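# Snap cover onto base, leave unit on conveyor

## Task

Press the front cover onto the base until it snaps in place, make sure the assembled unit is resting on the conveyor belt, and finish with both grippers released from it.

## Robot and tools

Robot: two arms, left_arm and right_arm, each ending in a two-finger gripper. They share one scene frame: origin on the table top midway between the arms, +x out over the table, +z up, and left_arm sits on the +y side. The names left and right do not refer to sides of any camera picture. Arm bases in the scene frame: left_arm at (-0.025, +0.304, 0) m with quat_wxyz (+0.999, 0, 0, -0.043); right_arm at (+0.040, -0.340, 0) m with quat_wxyz (+0.997, 0, 0, -0.079). Each gripper has its own axes: fingers point along its +z, and they close and open along its y. The reported end_effector_position is the spot between the finger pads, roughly 1 cm short of the tips.

Command row (shared by execute_actions and move): one flat list of 14 numbers, each in [-1, 1], always covering both arms even if only one moves. Order: dx, dy, dz, rx, ry, rz, opening for left_arm, then those seven for right_arm. dx..rz are offsets, not poses: a displacement from the gripper's measured pose at the start of the action, expressed in that gripper's own axes. Scale: 1.0 equals 0.6 m for dx/dy/dz and 180 degrees for rotation; rx, ry, rz form a single rotation vector. Opening is absolute, not an offset: +1 is fully open (0.094 m), -1 is closed.

execute_actions(actions): a list of up to 15 actions, run in sequence. Each action is a table of up to 15 rows; each row lasts one control step (1/30 s), and if fewer than 15 rows are given the last one repeats to fill the action. Every row is measured from the action's starting pose, not from the row before. For the first action in a call, the start is the last pose a result reported. An empty list just returns the current state and images.

move(target, speed, blocking): drives each gripper in a straight line toward the pose given by one 14-number row; offsets are counted from the pose in the most recent result showing one. speed is the path's top speed in m/s, 0.002 to 0.5 (default 0.25); rotation is capped at twice that value in rad/s. Both paths finish together, lasting 0.5 to 10 s, and are cut off at 10 s. Grippers rotate the short way. Paths ignore obstacles and the other arm; the real gripper lags, drifts, and can overshoot the speed near full arm extension. Faster contacts strike harder, and aiming further beyond a contact presses harder. The opening is sent when the move starts. With blocking=false you get a result after 0.5 s while motion continues; other moves and execute_actions are refused until a result shows it ended, so use wait or stop. The result adds a move: line with the ending (done, off_target, moving, held, fault) and limits; it also gives each gripper's distance to its target. If only one arm is named, the other finished fine. held means a check stopped that arm's final step; limits=paced means the sent pose was clipped; limits=held means some steps were blocked en route, after which the arm may jump faster than requested.

wait(seconds): 0 to 10; lets the scene run with each arm holding its last command; returns early if a running move ends. stop(): brakes a running move (needs room, more at speed); fingers keep moving. zoom_image(camera, region): enlarged view of the latest full image of cam_high, cam_low, cam_left_wrist or cam_right_wrist; region is [x0, y0, x1, y1] in pixels, origin top-left, at most 504 by 504. read_manual(section): only licence texts, moves nothing. finished_scene(scene): pass the current scene number; ends the scene irreversibly after the robot holds its last command, and reports success. Only call it once the cover is snapped, the unit sits on the belt, and both grippers are open and clear.

Result lines: left_arm: ... | right_arm: ... give each gripper's position (m) and quat_wxyz in the scene frame; reported hand position can be off, especially at long reach. Hand target lines show where the controller is currently steering each gripper. pose unreachable means the clearance check altered or blocked the named arm's command. grip_measured is finger opening on the command scale; the final Joint positions value is the opening in metres; readings can be about 1 mm off per gripper. FAULT or OVER-TEMPERATURE FAULT lines mean an arm stopped. MOTOR HOT appears from 75 °C; at 90 °C the hot arm halts for 10 s; at 100 °C that arm goes limp and drops.

Motion behaviour: each control step clips the commanded pose to within 70 mm and 16 degrees of the measured one, and the damped IK favours position over orientation. Large offsets may need several actions; afterwards an arm only continues to its last clipped pose. Arms tend to finish a centimetre or more low, and zero offsets let them sag further; to hold still, send the correcting offset in the first call of a reply and zeros afterwards, nudging upward if it still droops. Joint ranges (rad): waist -2.618 to 3.054, shoulder 0 to 3.142, elbow 0 to 3.142, wrist pitch -1.571 to 1.571, wrist yaw -1.571 to 1.571, wrist roll -2.094 to 2.094; elbows stop just before fully straight. The robot keeps holding the last command while a reply is being written.

Gripping: to hold a part, command an opening below grip_measured; about 0.03 below is firm, smaller gaps are gentler. Pad force is roughly 50 to 62 N, weaker on parts thinner than about 2 mm, and can spike at first contact. Parts may get tugged briefly while held, and loose items may be nudged.

Avoid: knocking or placing anything off the table (fails the job), drops, slips, slams, hard hits or very hard presses, and arms colliding or pushing on each other (can end the scene). Long loaded holds heat the motors.

Cameras: cam_high, cam_low, cam_left_wrist, cam_right_wrist, each 504x504, returned in that order; wrist cameras are fisheye and follow their hands. Calibration values are approximate, off by a few degrees and millimetres.

Each tool is called after ">>>" in YAML: its name, and indented under it one key for each argument.

## Session

>>> execute_actions:
  actions: []

Scene clock: 0.00 s.
left_arm: end_effector_position=(+0.4208, +0.2066, +0.1142) grip_measured=+1.000 end_effector_quat_wxyz=(+0.124, +0.629, +0.685, +0.346) | right_arm: end_effector_position=(+0.2062, -0.2882, +0.1066) grip_measured=+1.000 end_effector_quat_wxyz=(+0.389, -0.319, +0.818, +0.278)
Joint positions: left_arm=[-0.345  1.853  1.344 -0.541 -0.572  1.213  0.094] | right_arm=[-0.566  1.043  0.501 -1.253 -0.981 -1.589  0.094]
Joint velocities: left_arm=[ 0.007 -0.002 -0.012 -0.007 -0.037 -0.051  0.   ] | right_arm=[ 0.002 -0.007 -0.002  0.051 -0.037 -0.051  0.   ]
Motor temperatures (°C, as the motors report them): left_arm=[23 24 25 23 25 22] | right_arm=[25 24 24 26 23 24]
Hand target (left_arm): +0.421, +0.207, +0.117; +0.127, +0.626, +0.687, +0.347
Hand target (right_arm): +0.208, -0.287, +0.111; +0.398, -0.318, +0.814, +0.280

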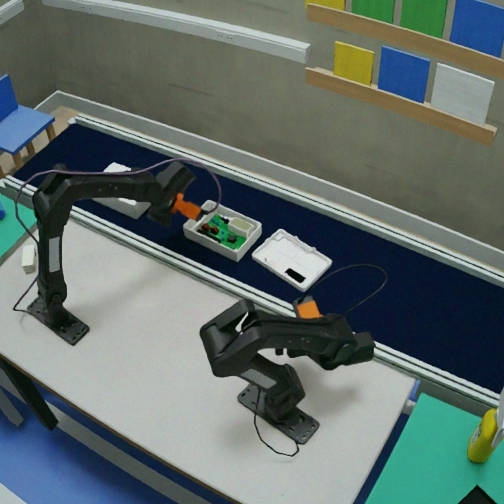

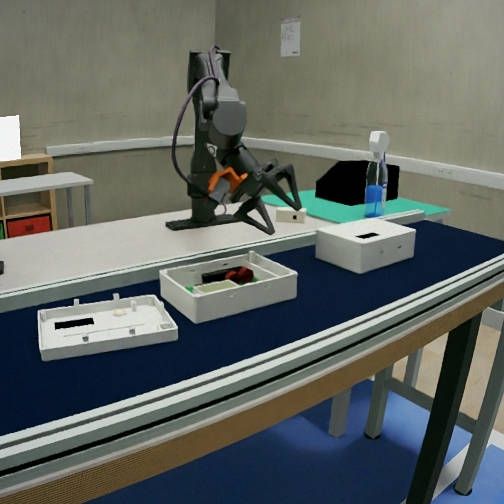

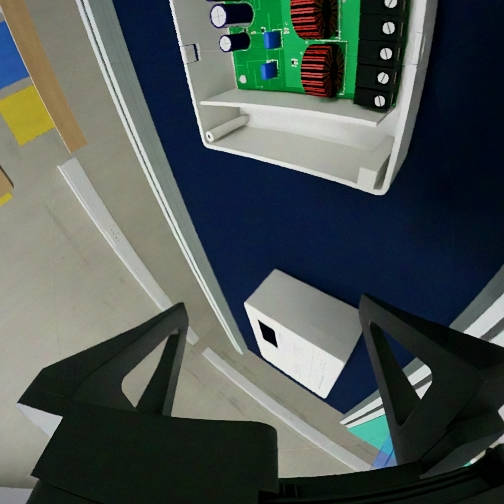

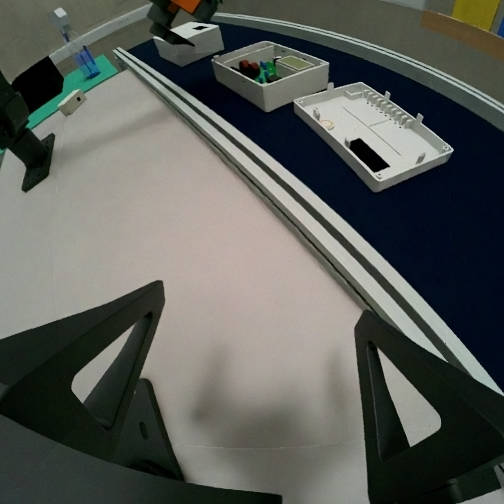

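>>> zoom_image:
  camera: "cam_high"
  region: [90, 150, 350, 310]

>>> zoom_image:
  camera: "cam_low"
  region: [20, 200, 430, 380]

>>> zoom_image:
  camera: "cam_right_wrist"
  region: [140, 10, 470, 210]

Region (90, 150, 350, 310) of cam_high's 504x504 image, scaled by 1.938, with more detail than that image has; it fills the top 310 rows of this view, and the rest is white.

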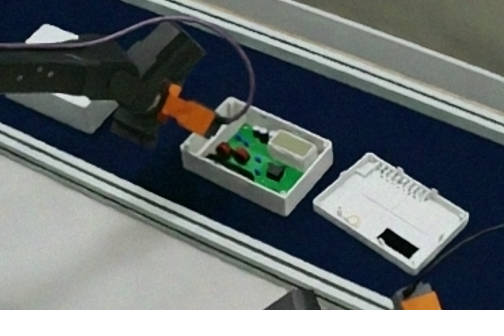

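Region (20, 200, 430, 380) of cam_low's 504x504 image, scaled by 1.229, with more detail than that image has; it fills the top 221 rows of this view, and the rest is white.

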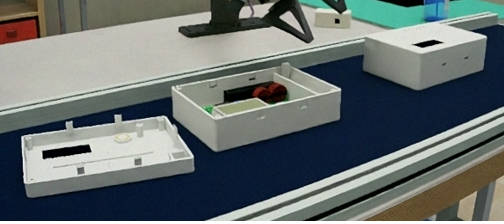

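Region (140, 10, 470, 210) of cam_right_wrist's 504x504 image, scaled by 1.527, with more detail than that image has; it fills the top 305 rows of this view, and the rest is white.

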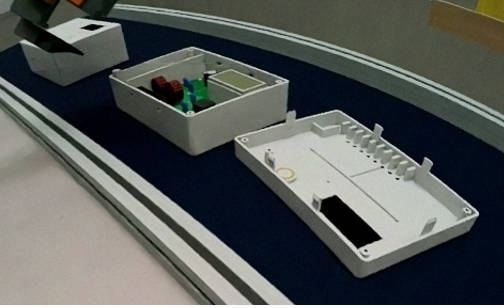

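>>> move:
  target: [0.034,-0.044,-0.404,0.124,-0.134,0.072,1,-0.279,-0.205,0.295,0.218,0.246,0.278,0]
  speed: 0.3

Scene clock: 7.90 s.
left_arm: end_effector_position=(+0.2585, +0.1484, +0.2753) grip_measured=+1.000 end_effector_quat_wxyz=(+0.134, +0.761, +0.625, +0.105) | right_arm: end_effector_position=(+0.4614, -0.1963, +0.1234) grip_measured=+0.002 end_effector_quat_wxyz=(-0.002, +0.104, +0.994, +0.015)
Joint positions: left_arm=[-0.483  1.597  1.886 -1.537 -0.116  1.218  0.094] | right_arm=[ 0.473  2.31   2.302 -1.554 -0.03   0.524  0.047]
Joint velocities: left_arm=[-0.002  0.002  0.012 -0.037  0.007 -0.051  0.   ] | right_arm=[-0.017 -0.002 -0.012  0.007  0.051 -0.007 -0.001]
Motor temperatures (°C, as the motors report them): left_arm=[23 25 26 24 25 22] | right_arm=[25 24 25 26 24 24]
Hand target (left_arm): +0.251, +0.145, +0.280; +0.139, +0.767, +0.619, +0.096
Hand target (right_arm): +0.463, -0.194, +0.125; +0.003, +0.104, +0.995, +0.009
Off the commanded pose (left_arm): 0.010 m, 5 deg.
Off the commanded pose (right_arm): 0.005 m, 2 deg.
joint sent to its limit (left arm) — the command would take joint 4 (wrist pitch) past its lower limit, so that joint was sent only as far as its limit.
move: off_target (left_arm)
camera_calibration (this result's frames):
cam_left_wrist: T_world_to_cam=[[-0.894669, 0.249551, -0.370529, 0.301295], [0.0720796, 0.899197, 0.431567, -0.23524], [0.440876, 0.359402, -0.822471, 0.174685], [0, 0, 0, 1]] pos_world=[0.209501, 0.0735566, 0.356834]
cam_right_wrist: T_world_to_cam=[[-0.0830148, -0.993025, -0.0837258, -0.138227], [-0.860865, 0.029135, 0.507999, 0.373025], [-0.502017, 0.114248, -0.857279, 0.4589], [0, 0, 0, 1]] pos_world=[0.540025, -0.200559, 0.192336]

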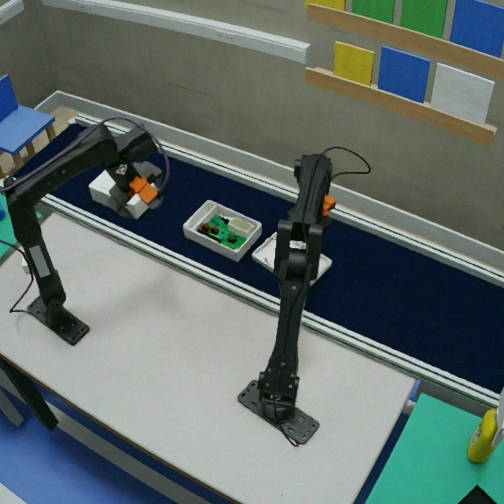

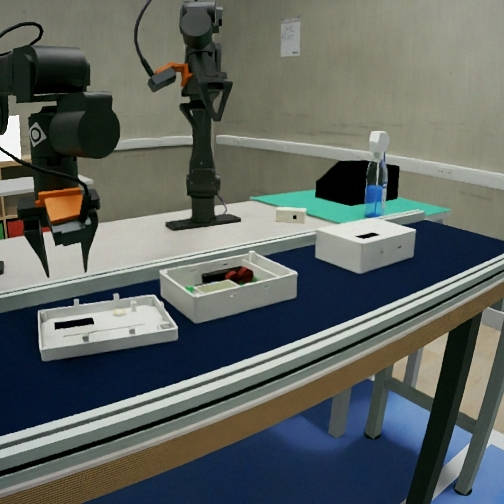

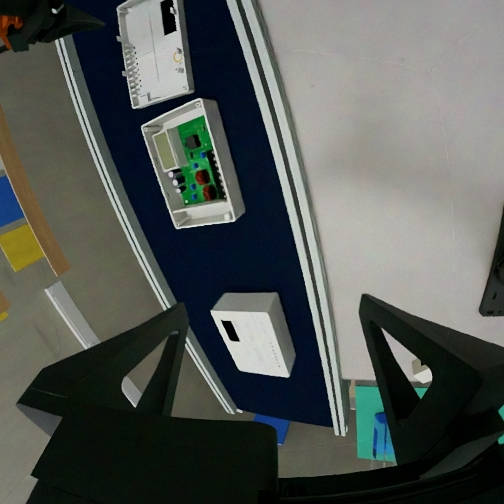

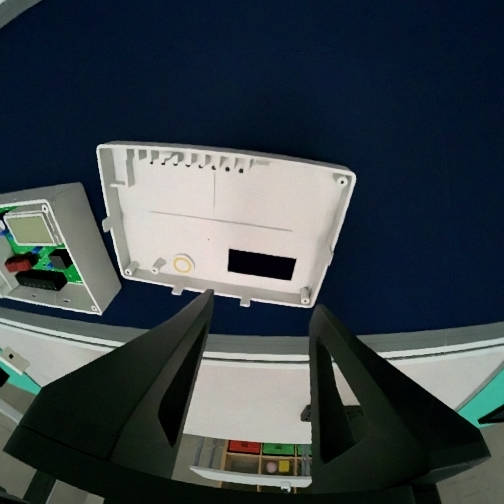

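>>> move:
  target: [0,0,0,0,0,0,1,-0.026,-0.082,0.12,0,0,0,-0.3]
  speed: 0.2

Scene clock: 9.73 s.
left_arm: end_effector_position=(+0.2585, +0.1483, +0.2753) grip_measured=+1.000 end_effector_quat_wxyz=(+0.134, +0.762, +0.625, +0.105) | right_arm: end_effector_position=(+0.4658, -0.2442, +0.0466) grip_measured=-0.298 end_effector_quat_wxyz=(-0.010, +0.109, +0.994, +0.012)
Joint positions: left_arm=[-0.483  1.597  1.886 -1.537 -0.116  1.218  0.094] | right_arm=[ 0.366  2.264  1.918 -1.236 -0.03   0.426  0.033]
Joint velocities: left_arm=[ 0.007  0.012 -0.002  0.007 -0.022  0.022  0.   ] | right_arm=[-0.007 -0.007  0.017 -0.022 -0.007  0.007  0.   ]
Motor temperatures (°C, as the motors report them): left_arm=[23 25 26 24 25 22] | right_arm=[25 25 25 26 24 24]
Hand target (left_arm): +0.258, +0.148, +0.275; +0.134, +0.762, +0.625, +0.105
Hand target (right_arm): +0.466, -0.245, +0.049; -0.003, +0.104, +0.994, +0.014
Off the commanded pose (left_arm): 0.000 m, 0 deg.
Off the commanded pose (right_arm): 0.004 m, 1 deg.
move: done
camera_calibration (this result's frames):
cam_left_wrist: T_world_to_cam=[[-0.894711, 0.249546, -0.370431, 0.30126], [0.0722723, 0.899319, 0.431279, -0.235171], [0.44076, 0.359098, -0.822666, 0.174844], [0, 0, 0, 1]] pos_world=[0.209473, 0.0735291, 0.356858]
cam_right_wrist: T_world_to_cam=[[-0.0938748, -0.992527, -0.0779653, -0.186961], [-0.851921, 0.0395581, 0.522174, 0.414918], [-0.515187, 0.115439, -0.849268, 0.406716], [0, 0, 0, 1]] pos_world=[0.545461, -0.248928, 0.114175]

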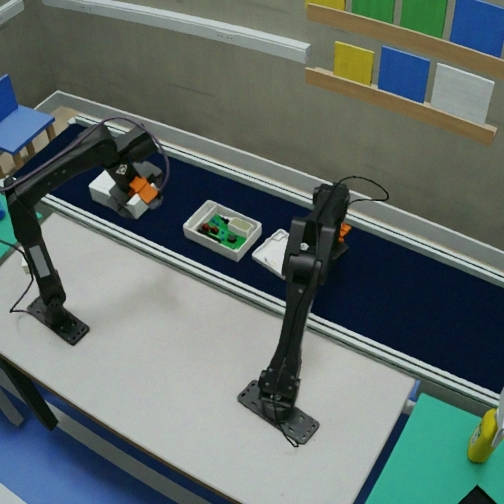

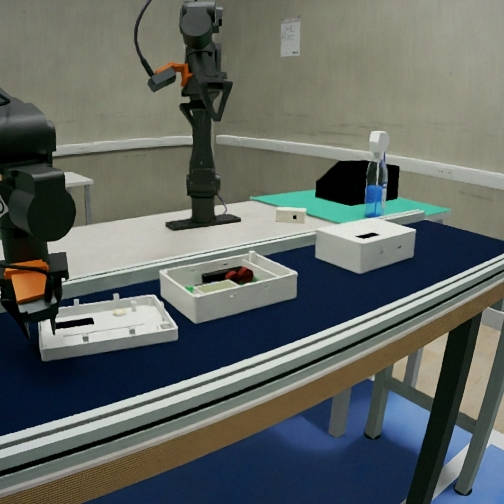

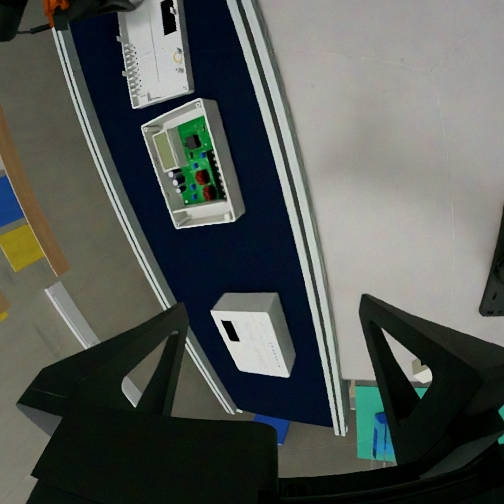

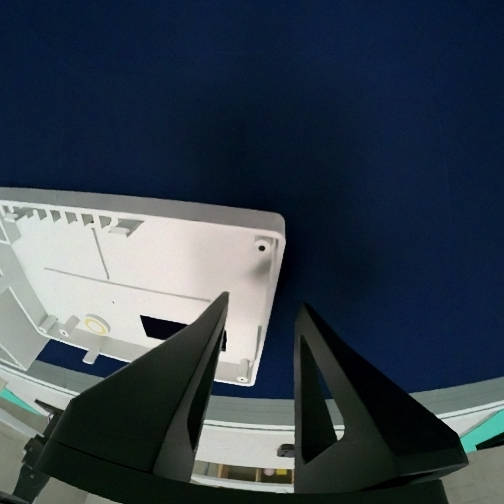

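>>> move:
  target: [0,0,0,0,0,0,1,0,0,0.022,0,0,0,-0.3]
  speed: 0.05

>>> move:
  target: [0,0,0,0,0,0,1,0,0,-0.003,0,0,0,-1]
  speed: 0.05

Scene clock: 10.80 s.
left_arm: end_effector_position=(+0.2585, +0.1483, +0.2753) grip_measured=+1.000 end_effector_quat_wxyz=(+0.134, +0.762, +0.625, +0.105) | right_arm: end_effector_position=(+0.4668, -0.2440, +0.0407) grip_measured=-0.298 end_effector_quat_wxyz=(-0.007, +0.109, +0.994, +0.013)
Joint positions: left_arm=[-0.483  1.597  1.886 -1.537 -0.116  1.218  0.094] | right_arm=[ 0.366  2.264  1.894 -1.206 -0.03   0.425  0.033]
Joint velocities: left_arm=[ 0.002 -0.007 -0.017  0.022 -0.037  0.022  0.   ] | right_arm=[-0.002 -0.002  0.002  0.051 -0.066  0.007 -0.   ]
Motor temperatures (°C, as the motors report them): left_arm=[23 25 26 24 25 22] | right_arm=[25 25 25 26 24 24]
Hand target (left_arm): +0.258, +0.148, +0.275; +0.134, +0.762, +0.625, +0.105
Hand target (right_arm): +0.465, -0.244, +0.033; -0.010, +0.109, +0.994, +0.012
Off the commanded pose (left_arm): 0.000 m, 0 deg.
Off the commanded pose (right_arm): 0.007 m, 0 deg.
move: done
camera_calibration (this result's frames):
cam_left_wrist: T_world_to_cam=[[-0.894711, 0.249546, -0.370431, 0.30126], [0.0722723, 0.899319, 0.431279, -0.235171], [0.44076, 0.359098, -0.822666, 0.174844], [0, 0, 0, 1]] pos_world=[0.209473, 0.0735291, 0.356858]
cam_right_wrist: T_world_to_cam=[[-0.0929648, -0.99245, -0.0800008, -0.187439], [-0.855431, 0.0384965, 0.516484, 0.420419], [-0.509505, 0.11645, -0.852552, 0.399968], [0, 0, 0, 1]] pos_world=[0.546, -0.248785, 0.108859]

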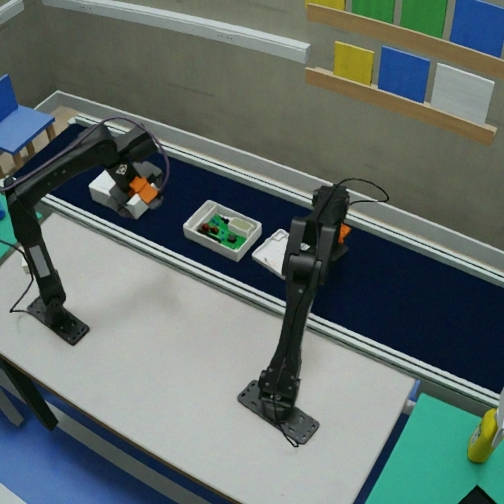

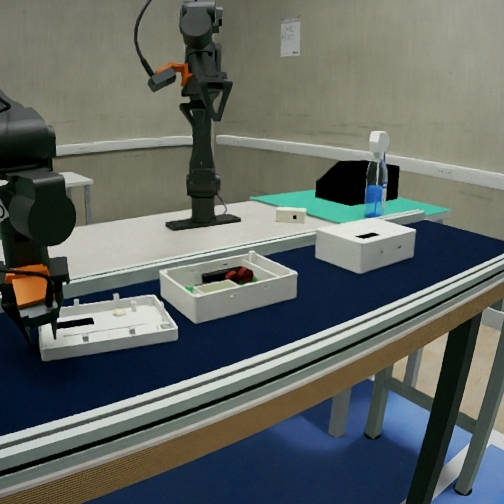

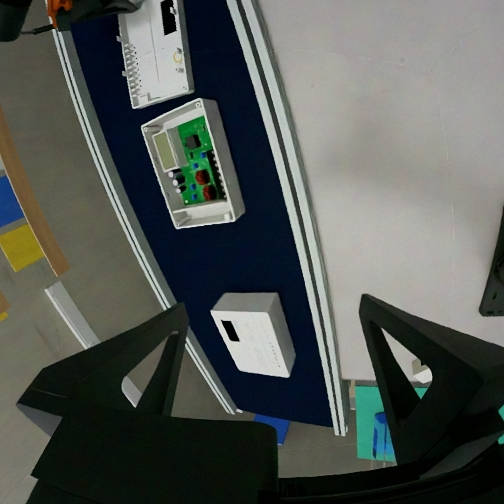

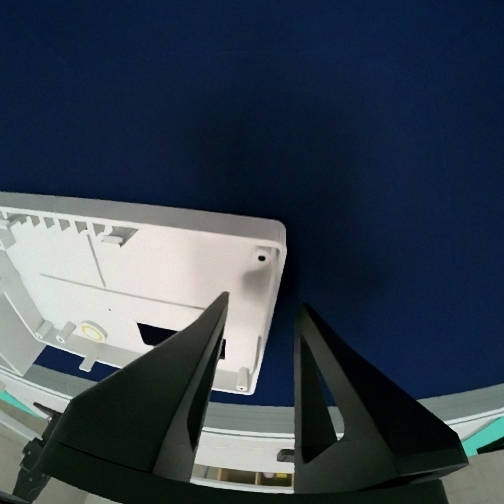

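Scene clock: 11.50 s.
left_arm: end_effector_position=(+0.2585, +0.1483, +0.2753) grip_measured=+1.000 end_effector_quat_wxyz=(+0.134, +0.762, +0.625, +0.105) | right_arm: end_effector_position=(+0.4668, -0.2439, +0.0407) grip_measured=-0.967 end_effector_quat_wxyz=(-0.007, +0.109, +0.994, +0.014)
Joint positions: left_arm=[-0.483  1.597  1.886 -1.537 -0.116  1.218  0.094] | right_arm=[ 0.366  2.264  1.894 -1.206 -0.03   0.425  0.002]
Joint velocities: left_arm=[-0.022 -0.017  0.007 -0.066 -0.037 -0.022  0.   ] | right_arm=[ 0.012 -0.002 -0.002  0.051  0.022  0.007  0.   ]
Motor temperatures (°C, as the motors report them): left_arm=[23 25 26 24 25 22] | right_arm=[25 25 25 26 24 24]
Hand target (left_arm): +0.258, +0.148, +0.275; +0.134, +0.762, +0.625, +0.105
Hand target (right_arm): +0.467, -0.244, +0.043; -0.007, +0.109, +0.994, +0.013
Off the commanded pose (left_arm): 0.000 m, 0 deg.
Off the commanded pose (right_arm): 0.002 m, 0 deg.
move: done
camera_calibration (this result's frames):
cam_left_wrist: T_world_to_cam=[[-0.894711, 0.249546, -0.370431, 0.30126], [0.0722723, 0.899319, 0.431279, -0.235171], [0.44076, 0.359098, -0.822666, 0.174844], [0, 0, 0, 1]] pos_world=[0.209473, 0.0735291, 0.356858]
cam_right_wrist: T_world_to_cam=[[-0.0925936, -0.992455, -0.0803691, -0.187534], [-0.855411, 0.0379769, 0.516556, 0.420265], [-0.509606, 0.116578, -0.852473, 0.400031], [0, 0, 0, 1]] pos_world=[0.545993, -0.248714, 0.108854]

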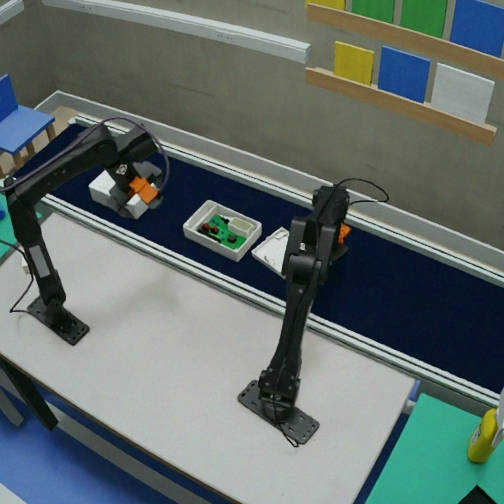

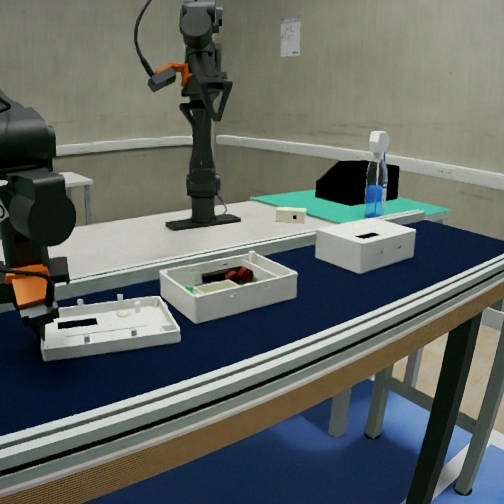

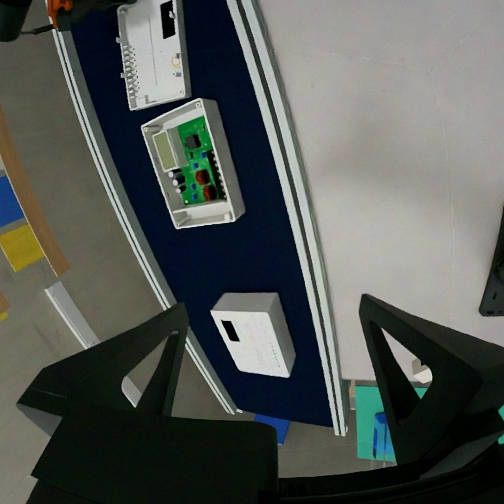

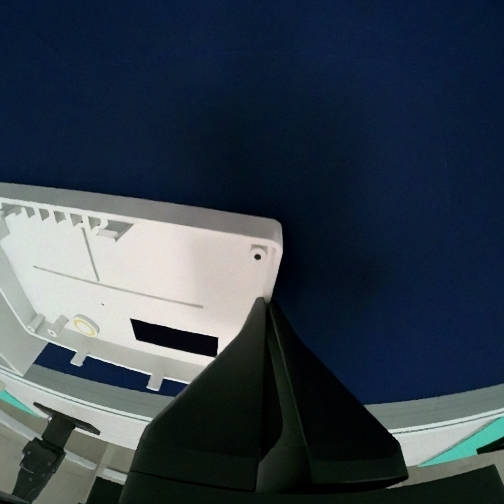

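>>> move:
  target: [0,0,0,0,0,0,1,0,0,0.025,0,0,0,-0.6]
  speed: 0.05

Scene clock: 12.33 s.
left_arm: end_effector_position=(+0.2585, +0.1483, +0.2753) grip_measured=+1.000 end_effector_quat_wxyz=(+0.134, +0.762, +0.625, +0.105) | right_arm: end_effector_position=(+0.4681, -0.2437, +0.0343) grip_measured=-0.602 end_effector_quat_wxyz=(-0.003, +0.109, +0.994, +0.015)
Joint positions: left_arm=[-0.483  1.597  1.886 -1.537 -0.116  1.218  0.094] | right_arm=[ 0.366  2.264  1.869 -1.171 -0.03   0.425  0.019]
Joint velocities: left_arm=[-0.007 -0.007 -0.017 -0.007 -0.022  0.022  0.   ] | right_arm=[-0.012 -0.007  0.012  0.037  0.051  0.022 -0.001]
Motor temperatures (°C, as the motors report them): left_arm=[23 25 26 24 25 22] | right_arm=[25 25 25 26 24 24]
Hand target (left_arm): +0.258, +0.148, +0.275; +0.134, +0.762, +0.625, +0.105
Hand target (right_arm): +0.466, -0.243, +0.026; -0.007, +0.109, +0.994, +0.014
Off the commanded pose (left_arm): 0.000 m, 0 deg.
Off the commanded pose (right_arm): 0.009 m, 1 deg.
move: done
camera_calibration (this result's frames):
cam_left_wrist: T_world_to_cam=[[-0.894711, 0.249546, -0.370431, 0.30126], [0.0722723, 0.899319, 0.431279, -0.235171], [0.44076, 0.359098, -0.822666, 0.174844], [0, 0, 0, 1]] pos_world=[0.209473, 0.0735291, 0.356858]
cam_right_wrist: T_world_to_cam=[[-0.0918614, -0.992301, -0.0830637, -0.187859], [-0.860005, 0.0370116, 0.508942, 0.426867], [-0.501949, 0.118187, -0.856784, 0.392191], [0, 0, 0, 1]] pos_world=[0.546711, -0.248563, 0.103168]

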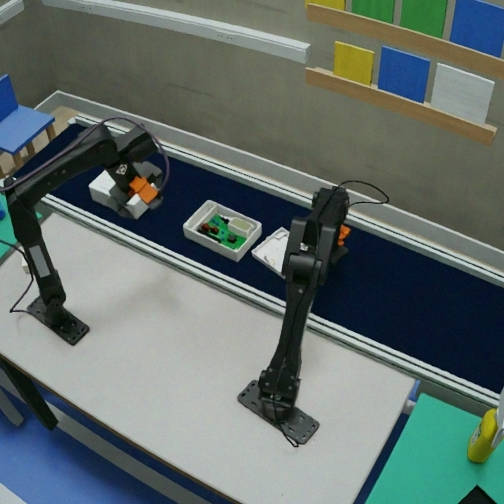

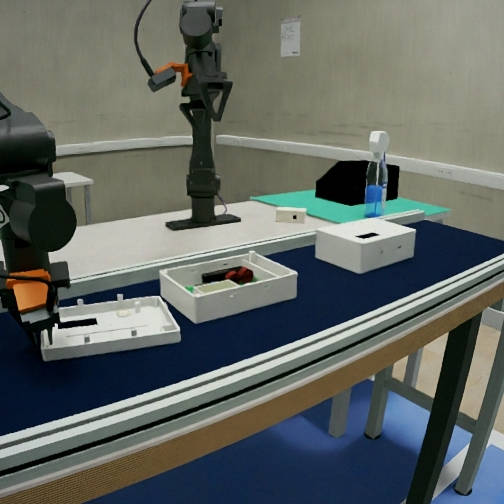

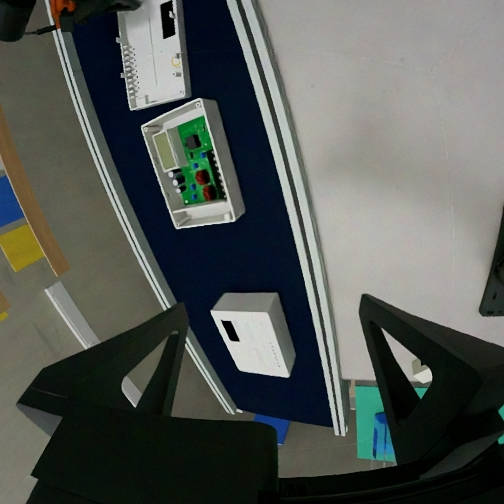

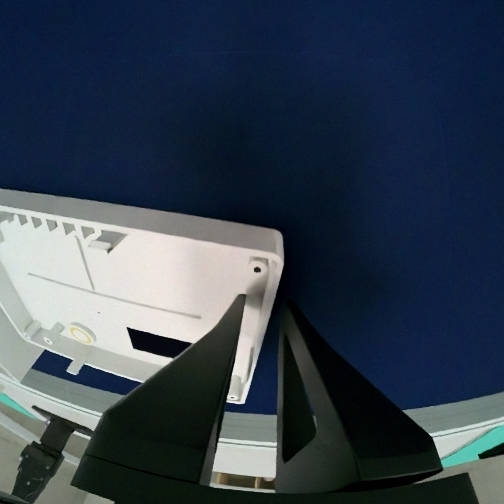

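One more step down, then close.

>>> move:
  target: [0,0,0,0,0,0,1,0,0,0.022,0,0,0,-0.6]
  speed: 0.05

>>> move:
  target: [0,0,0,0,0,0,1,0,0,0,0,0,0,-1]
  speed: 0.05

Scene clock: 13.20 s.
left_arm: end_effector_position=(+0.2585, +0.1483, +0.2753) grip_measured=+1.000 end_effector_quat_wxyz=(+0.134, +0.762, +0.625, +0.105) | right_arm: end_effector_position=(+0.4707, -0.2431, +0.0305) grip_measured=-0.602 end_effector_quat_wxyz=(+0.004, +0.109, +0.994, +0.017)
Joint positions: left_arm=[-0.483  1.597  1.886 -1.537 -0.116  1.218  0.094] | right_arm=[ 0.366  2.264  1.853 -1.142 -0.03   0.425  0.019]
Joint velocities: left_arm=[-0.012  0.012 -0.017  0.066  0.037 -0.022  0.   ] | right_arm=[-0.012  0.002 -0.007  0.007  0.007 -0.037  0.001]
Motor temperatures (°C, as the motors report them): left_arm=[23 25 26 24 25 22] | right_arm=[25 26 25 26 24 24]
Hand target (left_arm): +0.258, +0.148, +0.275; +0.134, +0.762, +0.625, +0.105
Hand target (right_arm): +0.468, -0.243, +0.021; -0.003, +0.109, +0.994, +0.015
Off the commanded pose (left_arm): 0.000 m, 0 deg.
Off the commanded pose (right_arm): 0.010 m, 1 deg.
move: done
camera_calibration (this result's frames):
cam_left_wrist: T_world_to_cam=[[-0.894711, 0.249546, -0.370431, 0.30126], [0.0722723, 0.899319, 0.431279, -0.235171], [0.44076, 0.359098, -0.822666, 0.174844], [0, 0, 0, 1]] pos_world=[0.209473, 0.0735291, 0.356858]
cam_right_wrist: T_world_to_cam=[[-0.0907505, -0.992068, -0.0869808, -0.187739], [-0.866582, 0.0356297, 0.497761, 0.434166], [-0.490714, 0.120548, -0.862942, 0.385608], [0, 0, 0, 1]] pos_world=[0.548426, -0.248203, 0.100317]

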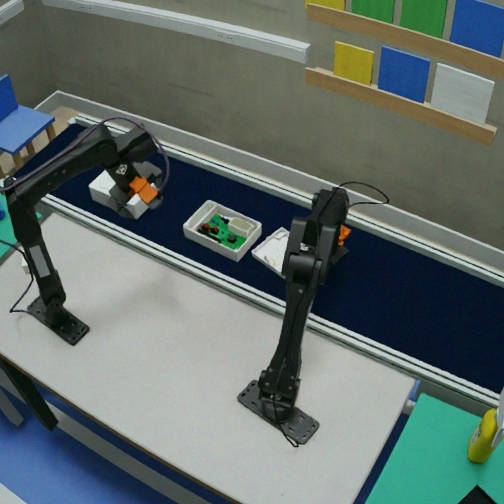

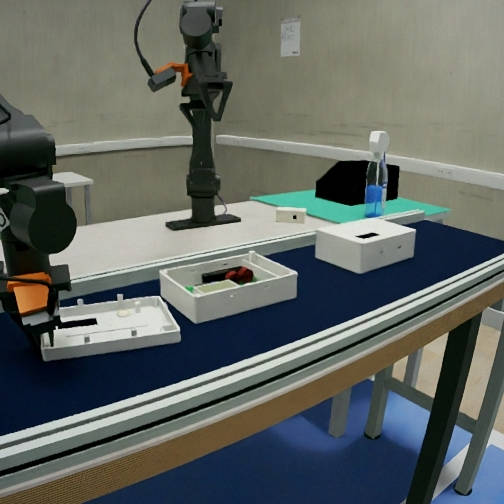

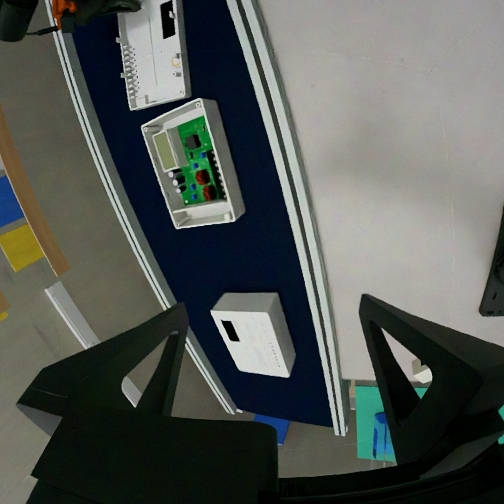

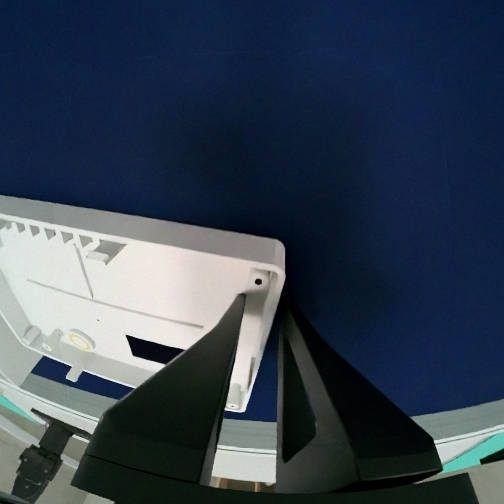

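Scene clock: 13.70 s.
left_arm: end_effector_position=(+0.2585, +0.1483, +0.2753) grip_measured=+1.000 end_effector_quat_wxyz=(+0.134, +0.762, +0.625, +0.105) | right_arm: end_effector_position=(+0.4708, -0.2437, +0.0305) grip_measured=-0.958 end_effector_quat_wxyz=(+0.004, +0.109, +0.994, +0.015)
Joint positions: left_arm=[-0.483  1.597  1.886 -1.537 -0.116  1.218  0.094] | right_arm=[ 0.366  2.264  1.853 -1.142 -0.027  0.425  0.002]
Joint velocities: left_arm=[-0.007  0.007 -0.012 -0.037 -0.095 -0.022  0.   ] | right_arm=[ 0.002 -0.012 -0.002 -0.007  0.007 -0.007 -0.   ]
Motor temperatures (°C, as the motors report them): left_arm=[23 25 26 24 25 22] | right_arm=[25 26 25 26 24 24]
Hand target (left_arm): +0.258, +0.148, +0.275; +0.134, +0.762, +0.625, +0.105
Hand target (right_arm): +0.471, -0.243, +0.030; +0.004, +0.109, +0.994, +0.017
Off the commanded pose (left_arm): 0.000 m, 0 deg.
Off the commanded pose (right_arm): 0.001 m, 0 deg.
move: done
camera_calibration (this result's frames):
cam_left_wrist: T_world_to_cam=[[-0.894711, 0.249546, -0.370431, 0.30126], [0.0722723, 0.899319, 0.431279, -0.235171], [0.44076, 0.359098, -0.822666, 0.174844], [0, 0, 0, 1]] pos_world=[0.209473, 0.0735291, 0.356858]
cam_right_wrist: T_world_to_cam=[[-0.0907507, -0.992349, -0.0837116, -0.188491], [-0.866931, 0.0373535, 0.497027, 0.434912], [-0.490097, 0.117678, -0.863688, 0.38476], [0, 0, 0, 1]] pos_world=[0.548502, -0.248572, 0.100371]

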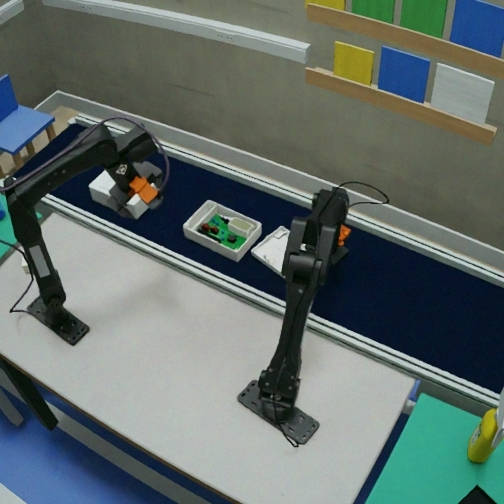

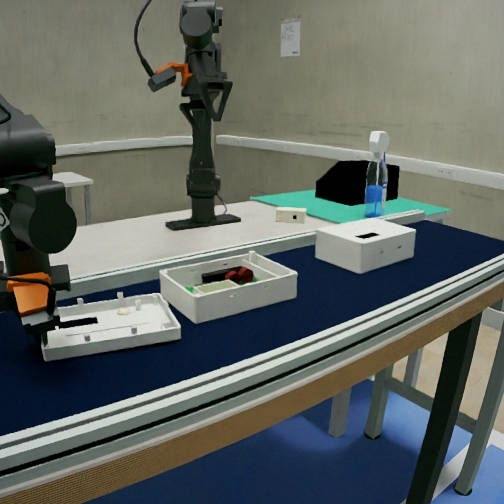

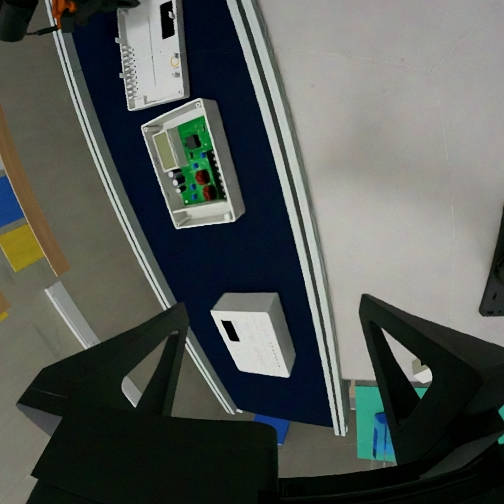

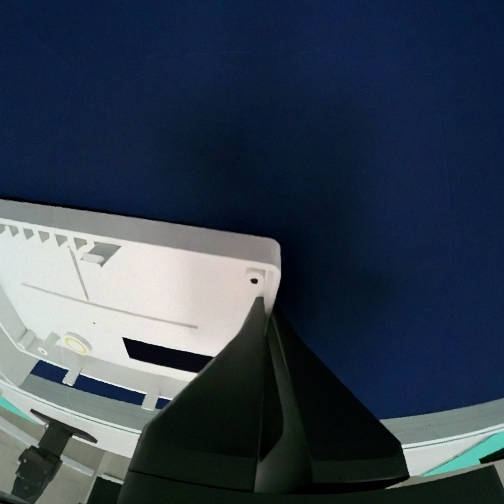

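>>> move:
  target: [0,0,0,0,0,0,1,0.03,0,-0.18,0,0,0,-1]
  speed: 0.15

Scene clock: 16.47 s.
left_arm: end_effector_position=(+0.2585, +0.1483, +0.2753) grip_measured=+1.000 end_effector_quat_wxyz=(+0.134, +0.762, +0.625, +0.105) | right_arm: end_effector_position=(+0.4495, -0.2499, +0.1232) grip_measured=-0.986 end_effector_quat_wxyz=(-0.012, +0.115, +0.993, +0.004)
Joint positions: left_arm=[-0.483  1.597  1.886 -1.537 -0.116  1.218  0.094] | right_arm=[ 0.367  2.2    2.116 -1.507 -0.015  0.438  0.001]
Joint velocities: left_arm=[-0.012 -0.007 -0.002  0.007  0.007  0.007  0.   ] | right_arm=[-0.002  0.002  0.012 -0.081 -0.051 -0.022  0.   ]
Motor temperatures (°C, as the motors report them): left_arm=[23 25 26 24 25 22] | right_arm=[25 26 25 26 24 24]
Hand target (left_arm): +0.258, +0.148, +0.275; +0.134, +0.762, +0.625, +0.105
Hand target (right_arm): +0.452, -0.244, +0.138; +0.005, +0.109, +0.994, +0.016
Off the commanded pose (left_arm): 0.000 m, 0 deg.
Off the commanded pose (right_arm): 0.017 m, 2 deg.
move: off_target (right_arm)
camera_calibration (this result's frames):
cam_left_wrist: T_world_to_cam=[[-0.894711, 0.249546, -0.370431, 0.30126], [0.0722723, 0.899319, 0.431279, -0.235171], [0.44076, 0.359098, -0.822666, 0.174844], [0, 0, 0, 1]] pos_world=[0.209473, 0.0735291, 0.356858]
cam_right_wrist: T_world_to_cam=[[-0.105738, -0.992491, -0.0614927, -0.184892], [-0.848689, 0.0578452, 0.52572, 0.363965], [-0.518215, 0.107777, -0.848432, 0.463394], [0, 0, 0, 1]] pos_world=[0.529481, -0.2545, 0.190445]

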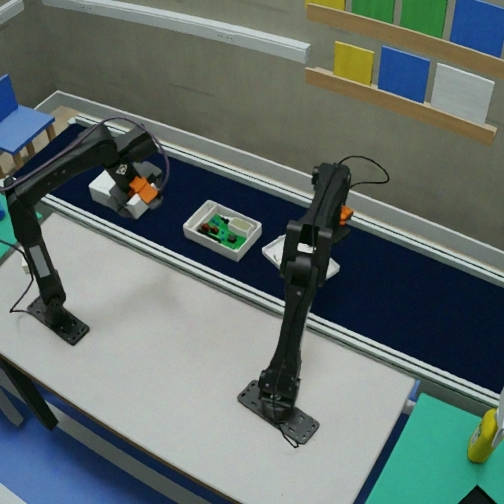

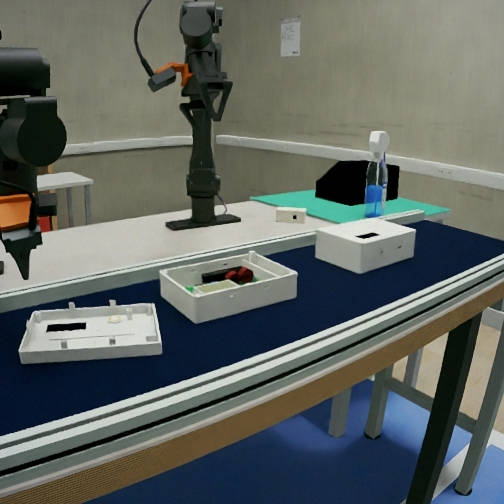

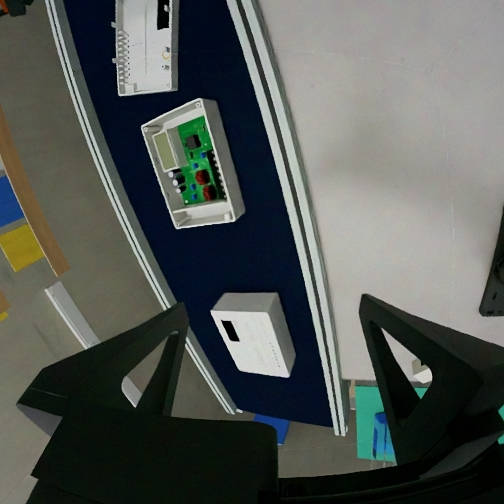

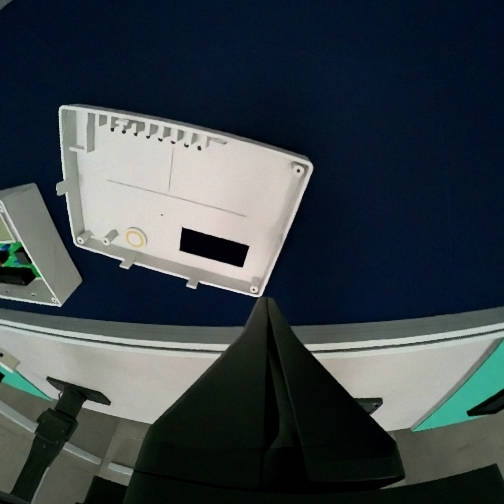

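>>> move:
  target: [0,0,0,0,0,0,1,-0.068,-0.018,0.12,0,-0.008,0.046,-0.25]
  speed: 0.15

Scene clock: 19.13 s.
left_arm: end_effector_position=(+0.2585, +0.1483, +0.2753) grip_measured=+1.000 end_effector_quat_wxyz=(+0.134, +0.762, +0.625, +0.105) | right_arm: end_effector_position=(+0.4831, -0.2626, +0.0529) grip_measured=-0.252 end_effector_quat_wxyz=(-0.004, +0.177, +0.984, +0.007)
Joint positions: left_arm=[-0.483  1.597  1.886 -1.537 -0.116  1.218  0.094] | right_arm=[ 0.323  2.314  2.027 -1.286 -0.016  0.521  0.035]
Joint velocities: left_arm=[-0.007 -0.002  0.007 -0.051 -0.007 -0.007  0.   ] | right_arm=[ 0.002 -0.002 -0.002  0.037  0.007 -0.007 -0.   ]
Motor temperatures (°C, as the motors report them): left_arm=[23 25 26 24 25 22] | right_arm=[25 27 25 26 24 24]
Hand target (left_arm): +0.258, +0.148, +0.275; +0.134, +0.762, +0.625, +0.105
Hand target (right_arm): +0.484, -0.269, +0.050; -0.000, +0.187, +0.982, +0.001
Off the commanded pose (left_arm): 0.000 m, 0 deg.
Off the commanded pose (right_arm): 0.007 m, 1 deg.
move: done
camera_calibration (this result's frames):
cam_left_wrist: T_world_to_cam=[[-0.894711, 0.249546, -0.370431, 0.30126], [0.0722723, 0.899319, 0.431279, -0.235171], [0.44076, 0.359098, -0.822666, 0.174844], [0, 0, 0, 1]] pos_world=[0.209473, 0.0735291, 0.356858]
cam_right_wrist: T_world_to_cam=[[-0.228849, -0.97113, -0.0673459, -0.132874], [-0.842987, 0.163103, 0.512611, 0.455695], [-0.486827, 0.174082, -0.855976, 0.425227], [0, 0, 0, 1]] pos_world=[0.560749, -0.277388, 0.121442]

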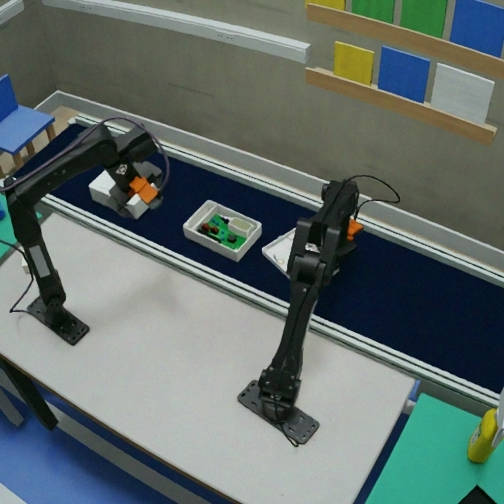

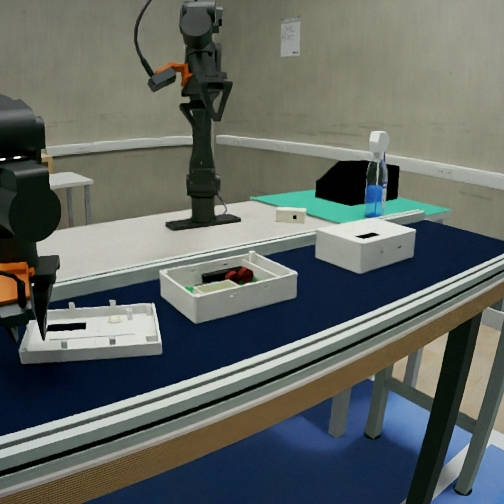

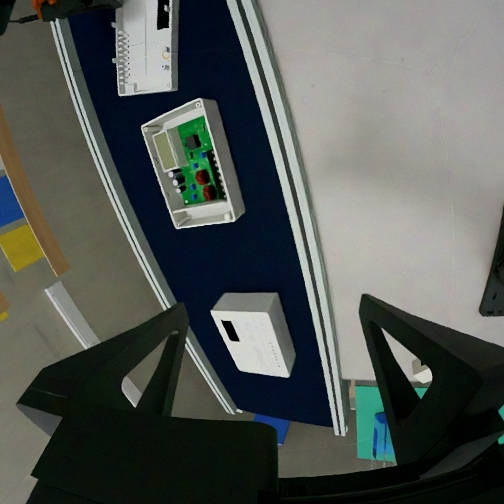

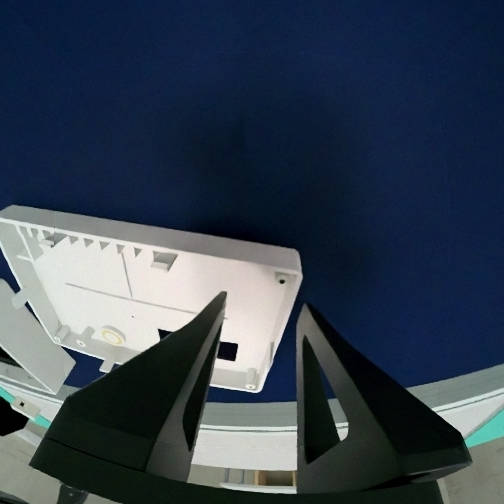

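>>> move:
  target: [0,0,0,0,0,0,1,-0.008,-0.016,0.03,0,0,0,-0.25]
  speed: 0.05

Scene clock: 20.33 s.
left_arm: end_effector_position=(+0.2585, +0.1483, +0.2753) grip_measured=+1.000 end_effector_quat_wxyz=(+0.134, +0.762, +0.625, +0.105) | right_arm: end_effector_position=(+0.4846, -0.2681, +0.0411) grip_measured=-0.252 end_effector_quat_wxyz=(-0.001, +0.178, +0.984, +0.008)
Joint positions: left_arm=[-0.483  1.597  1.886 -1.537 -0.116  1.218  0.094] | right_arm=[ 0.311  2.314  1.98  -1.234 -0.016  0.509  0.035]
Joint velocities: left_arm=[-0.007 -0.002  0.007 -0.022  0.037  0.037  0.   ] | right_arm=[-0.007 -0.007  0.017 -0.007 -0.037 -0.007  0.   ]
Motor temperatures (°C, as the motors report them): left_arm=[23 25 26 24 25 22] | right_arm=[25 27 25 26 24 24]
Hand target (left_arm): +0.258, +0.148, +0.275; +0.134, +0.762, +0.625, +0.105
Hand target (right_arm): +0.484, -0.273, +0.035; -0.004, +0.178, +0.984, +0.007
Off the commanded pose (left_arm): 0.000 m, 0 deg.
Off the commanded pose (right_arm): 0.008 m, 0 deg.
move: done
camera_calibration (this result's frames):
cam_left_wrist: T_world_to_cam=[[-0.894711, 0.249546, -0.370431, 0.30126], [0.0722723, 0.899319, 0.431279, -0.235171], [0.44076, 0.359098, -0.822666, 0.174844], [0, 0, 0, 1]] pos_world=[0.209473, 0.0735291, 0.356858]
cam_right_wrist: T_world_to_cam=[[-0.229191, -0.970891, -0.0695801, -0.138333], [-0.845845, 0.163278, 0.507826, 0.46556], [-0.481683, 0.175243, -0.858645, 0.414751], [0, 0, 0, 1]] pos_world=[0.561865, -0.283004, 0.110075]

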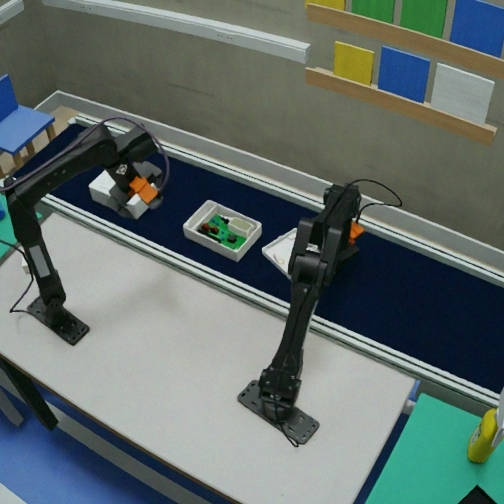

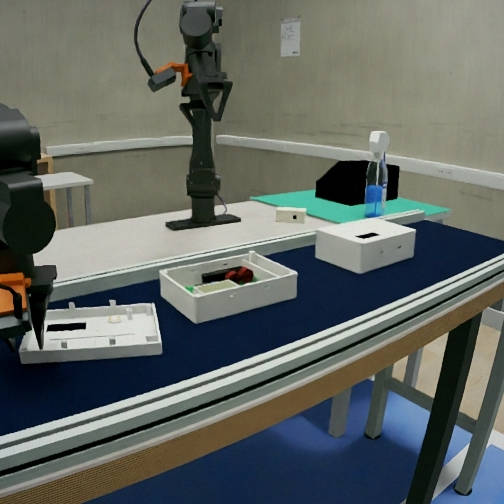

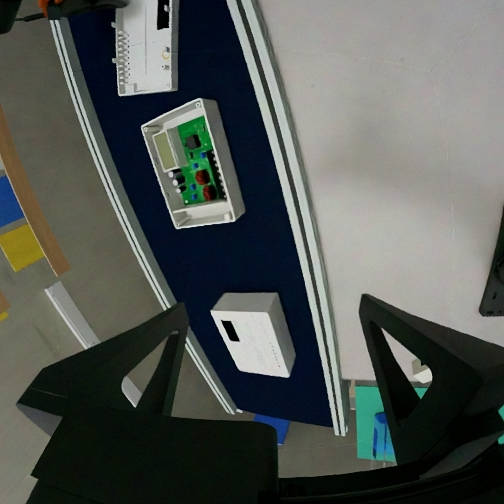

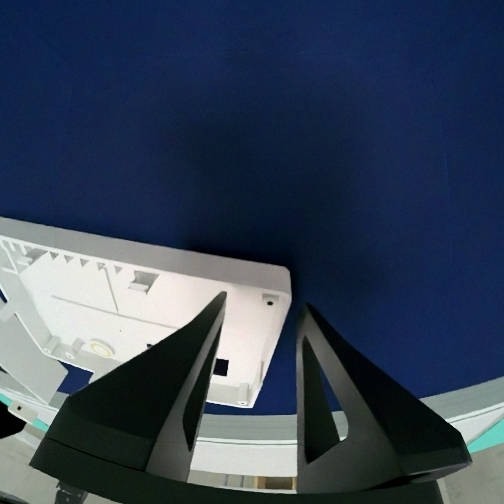

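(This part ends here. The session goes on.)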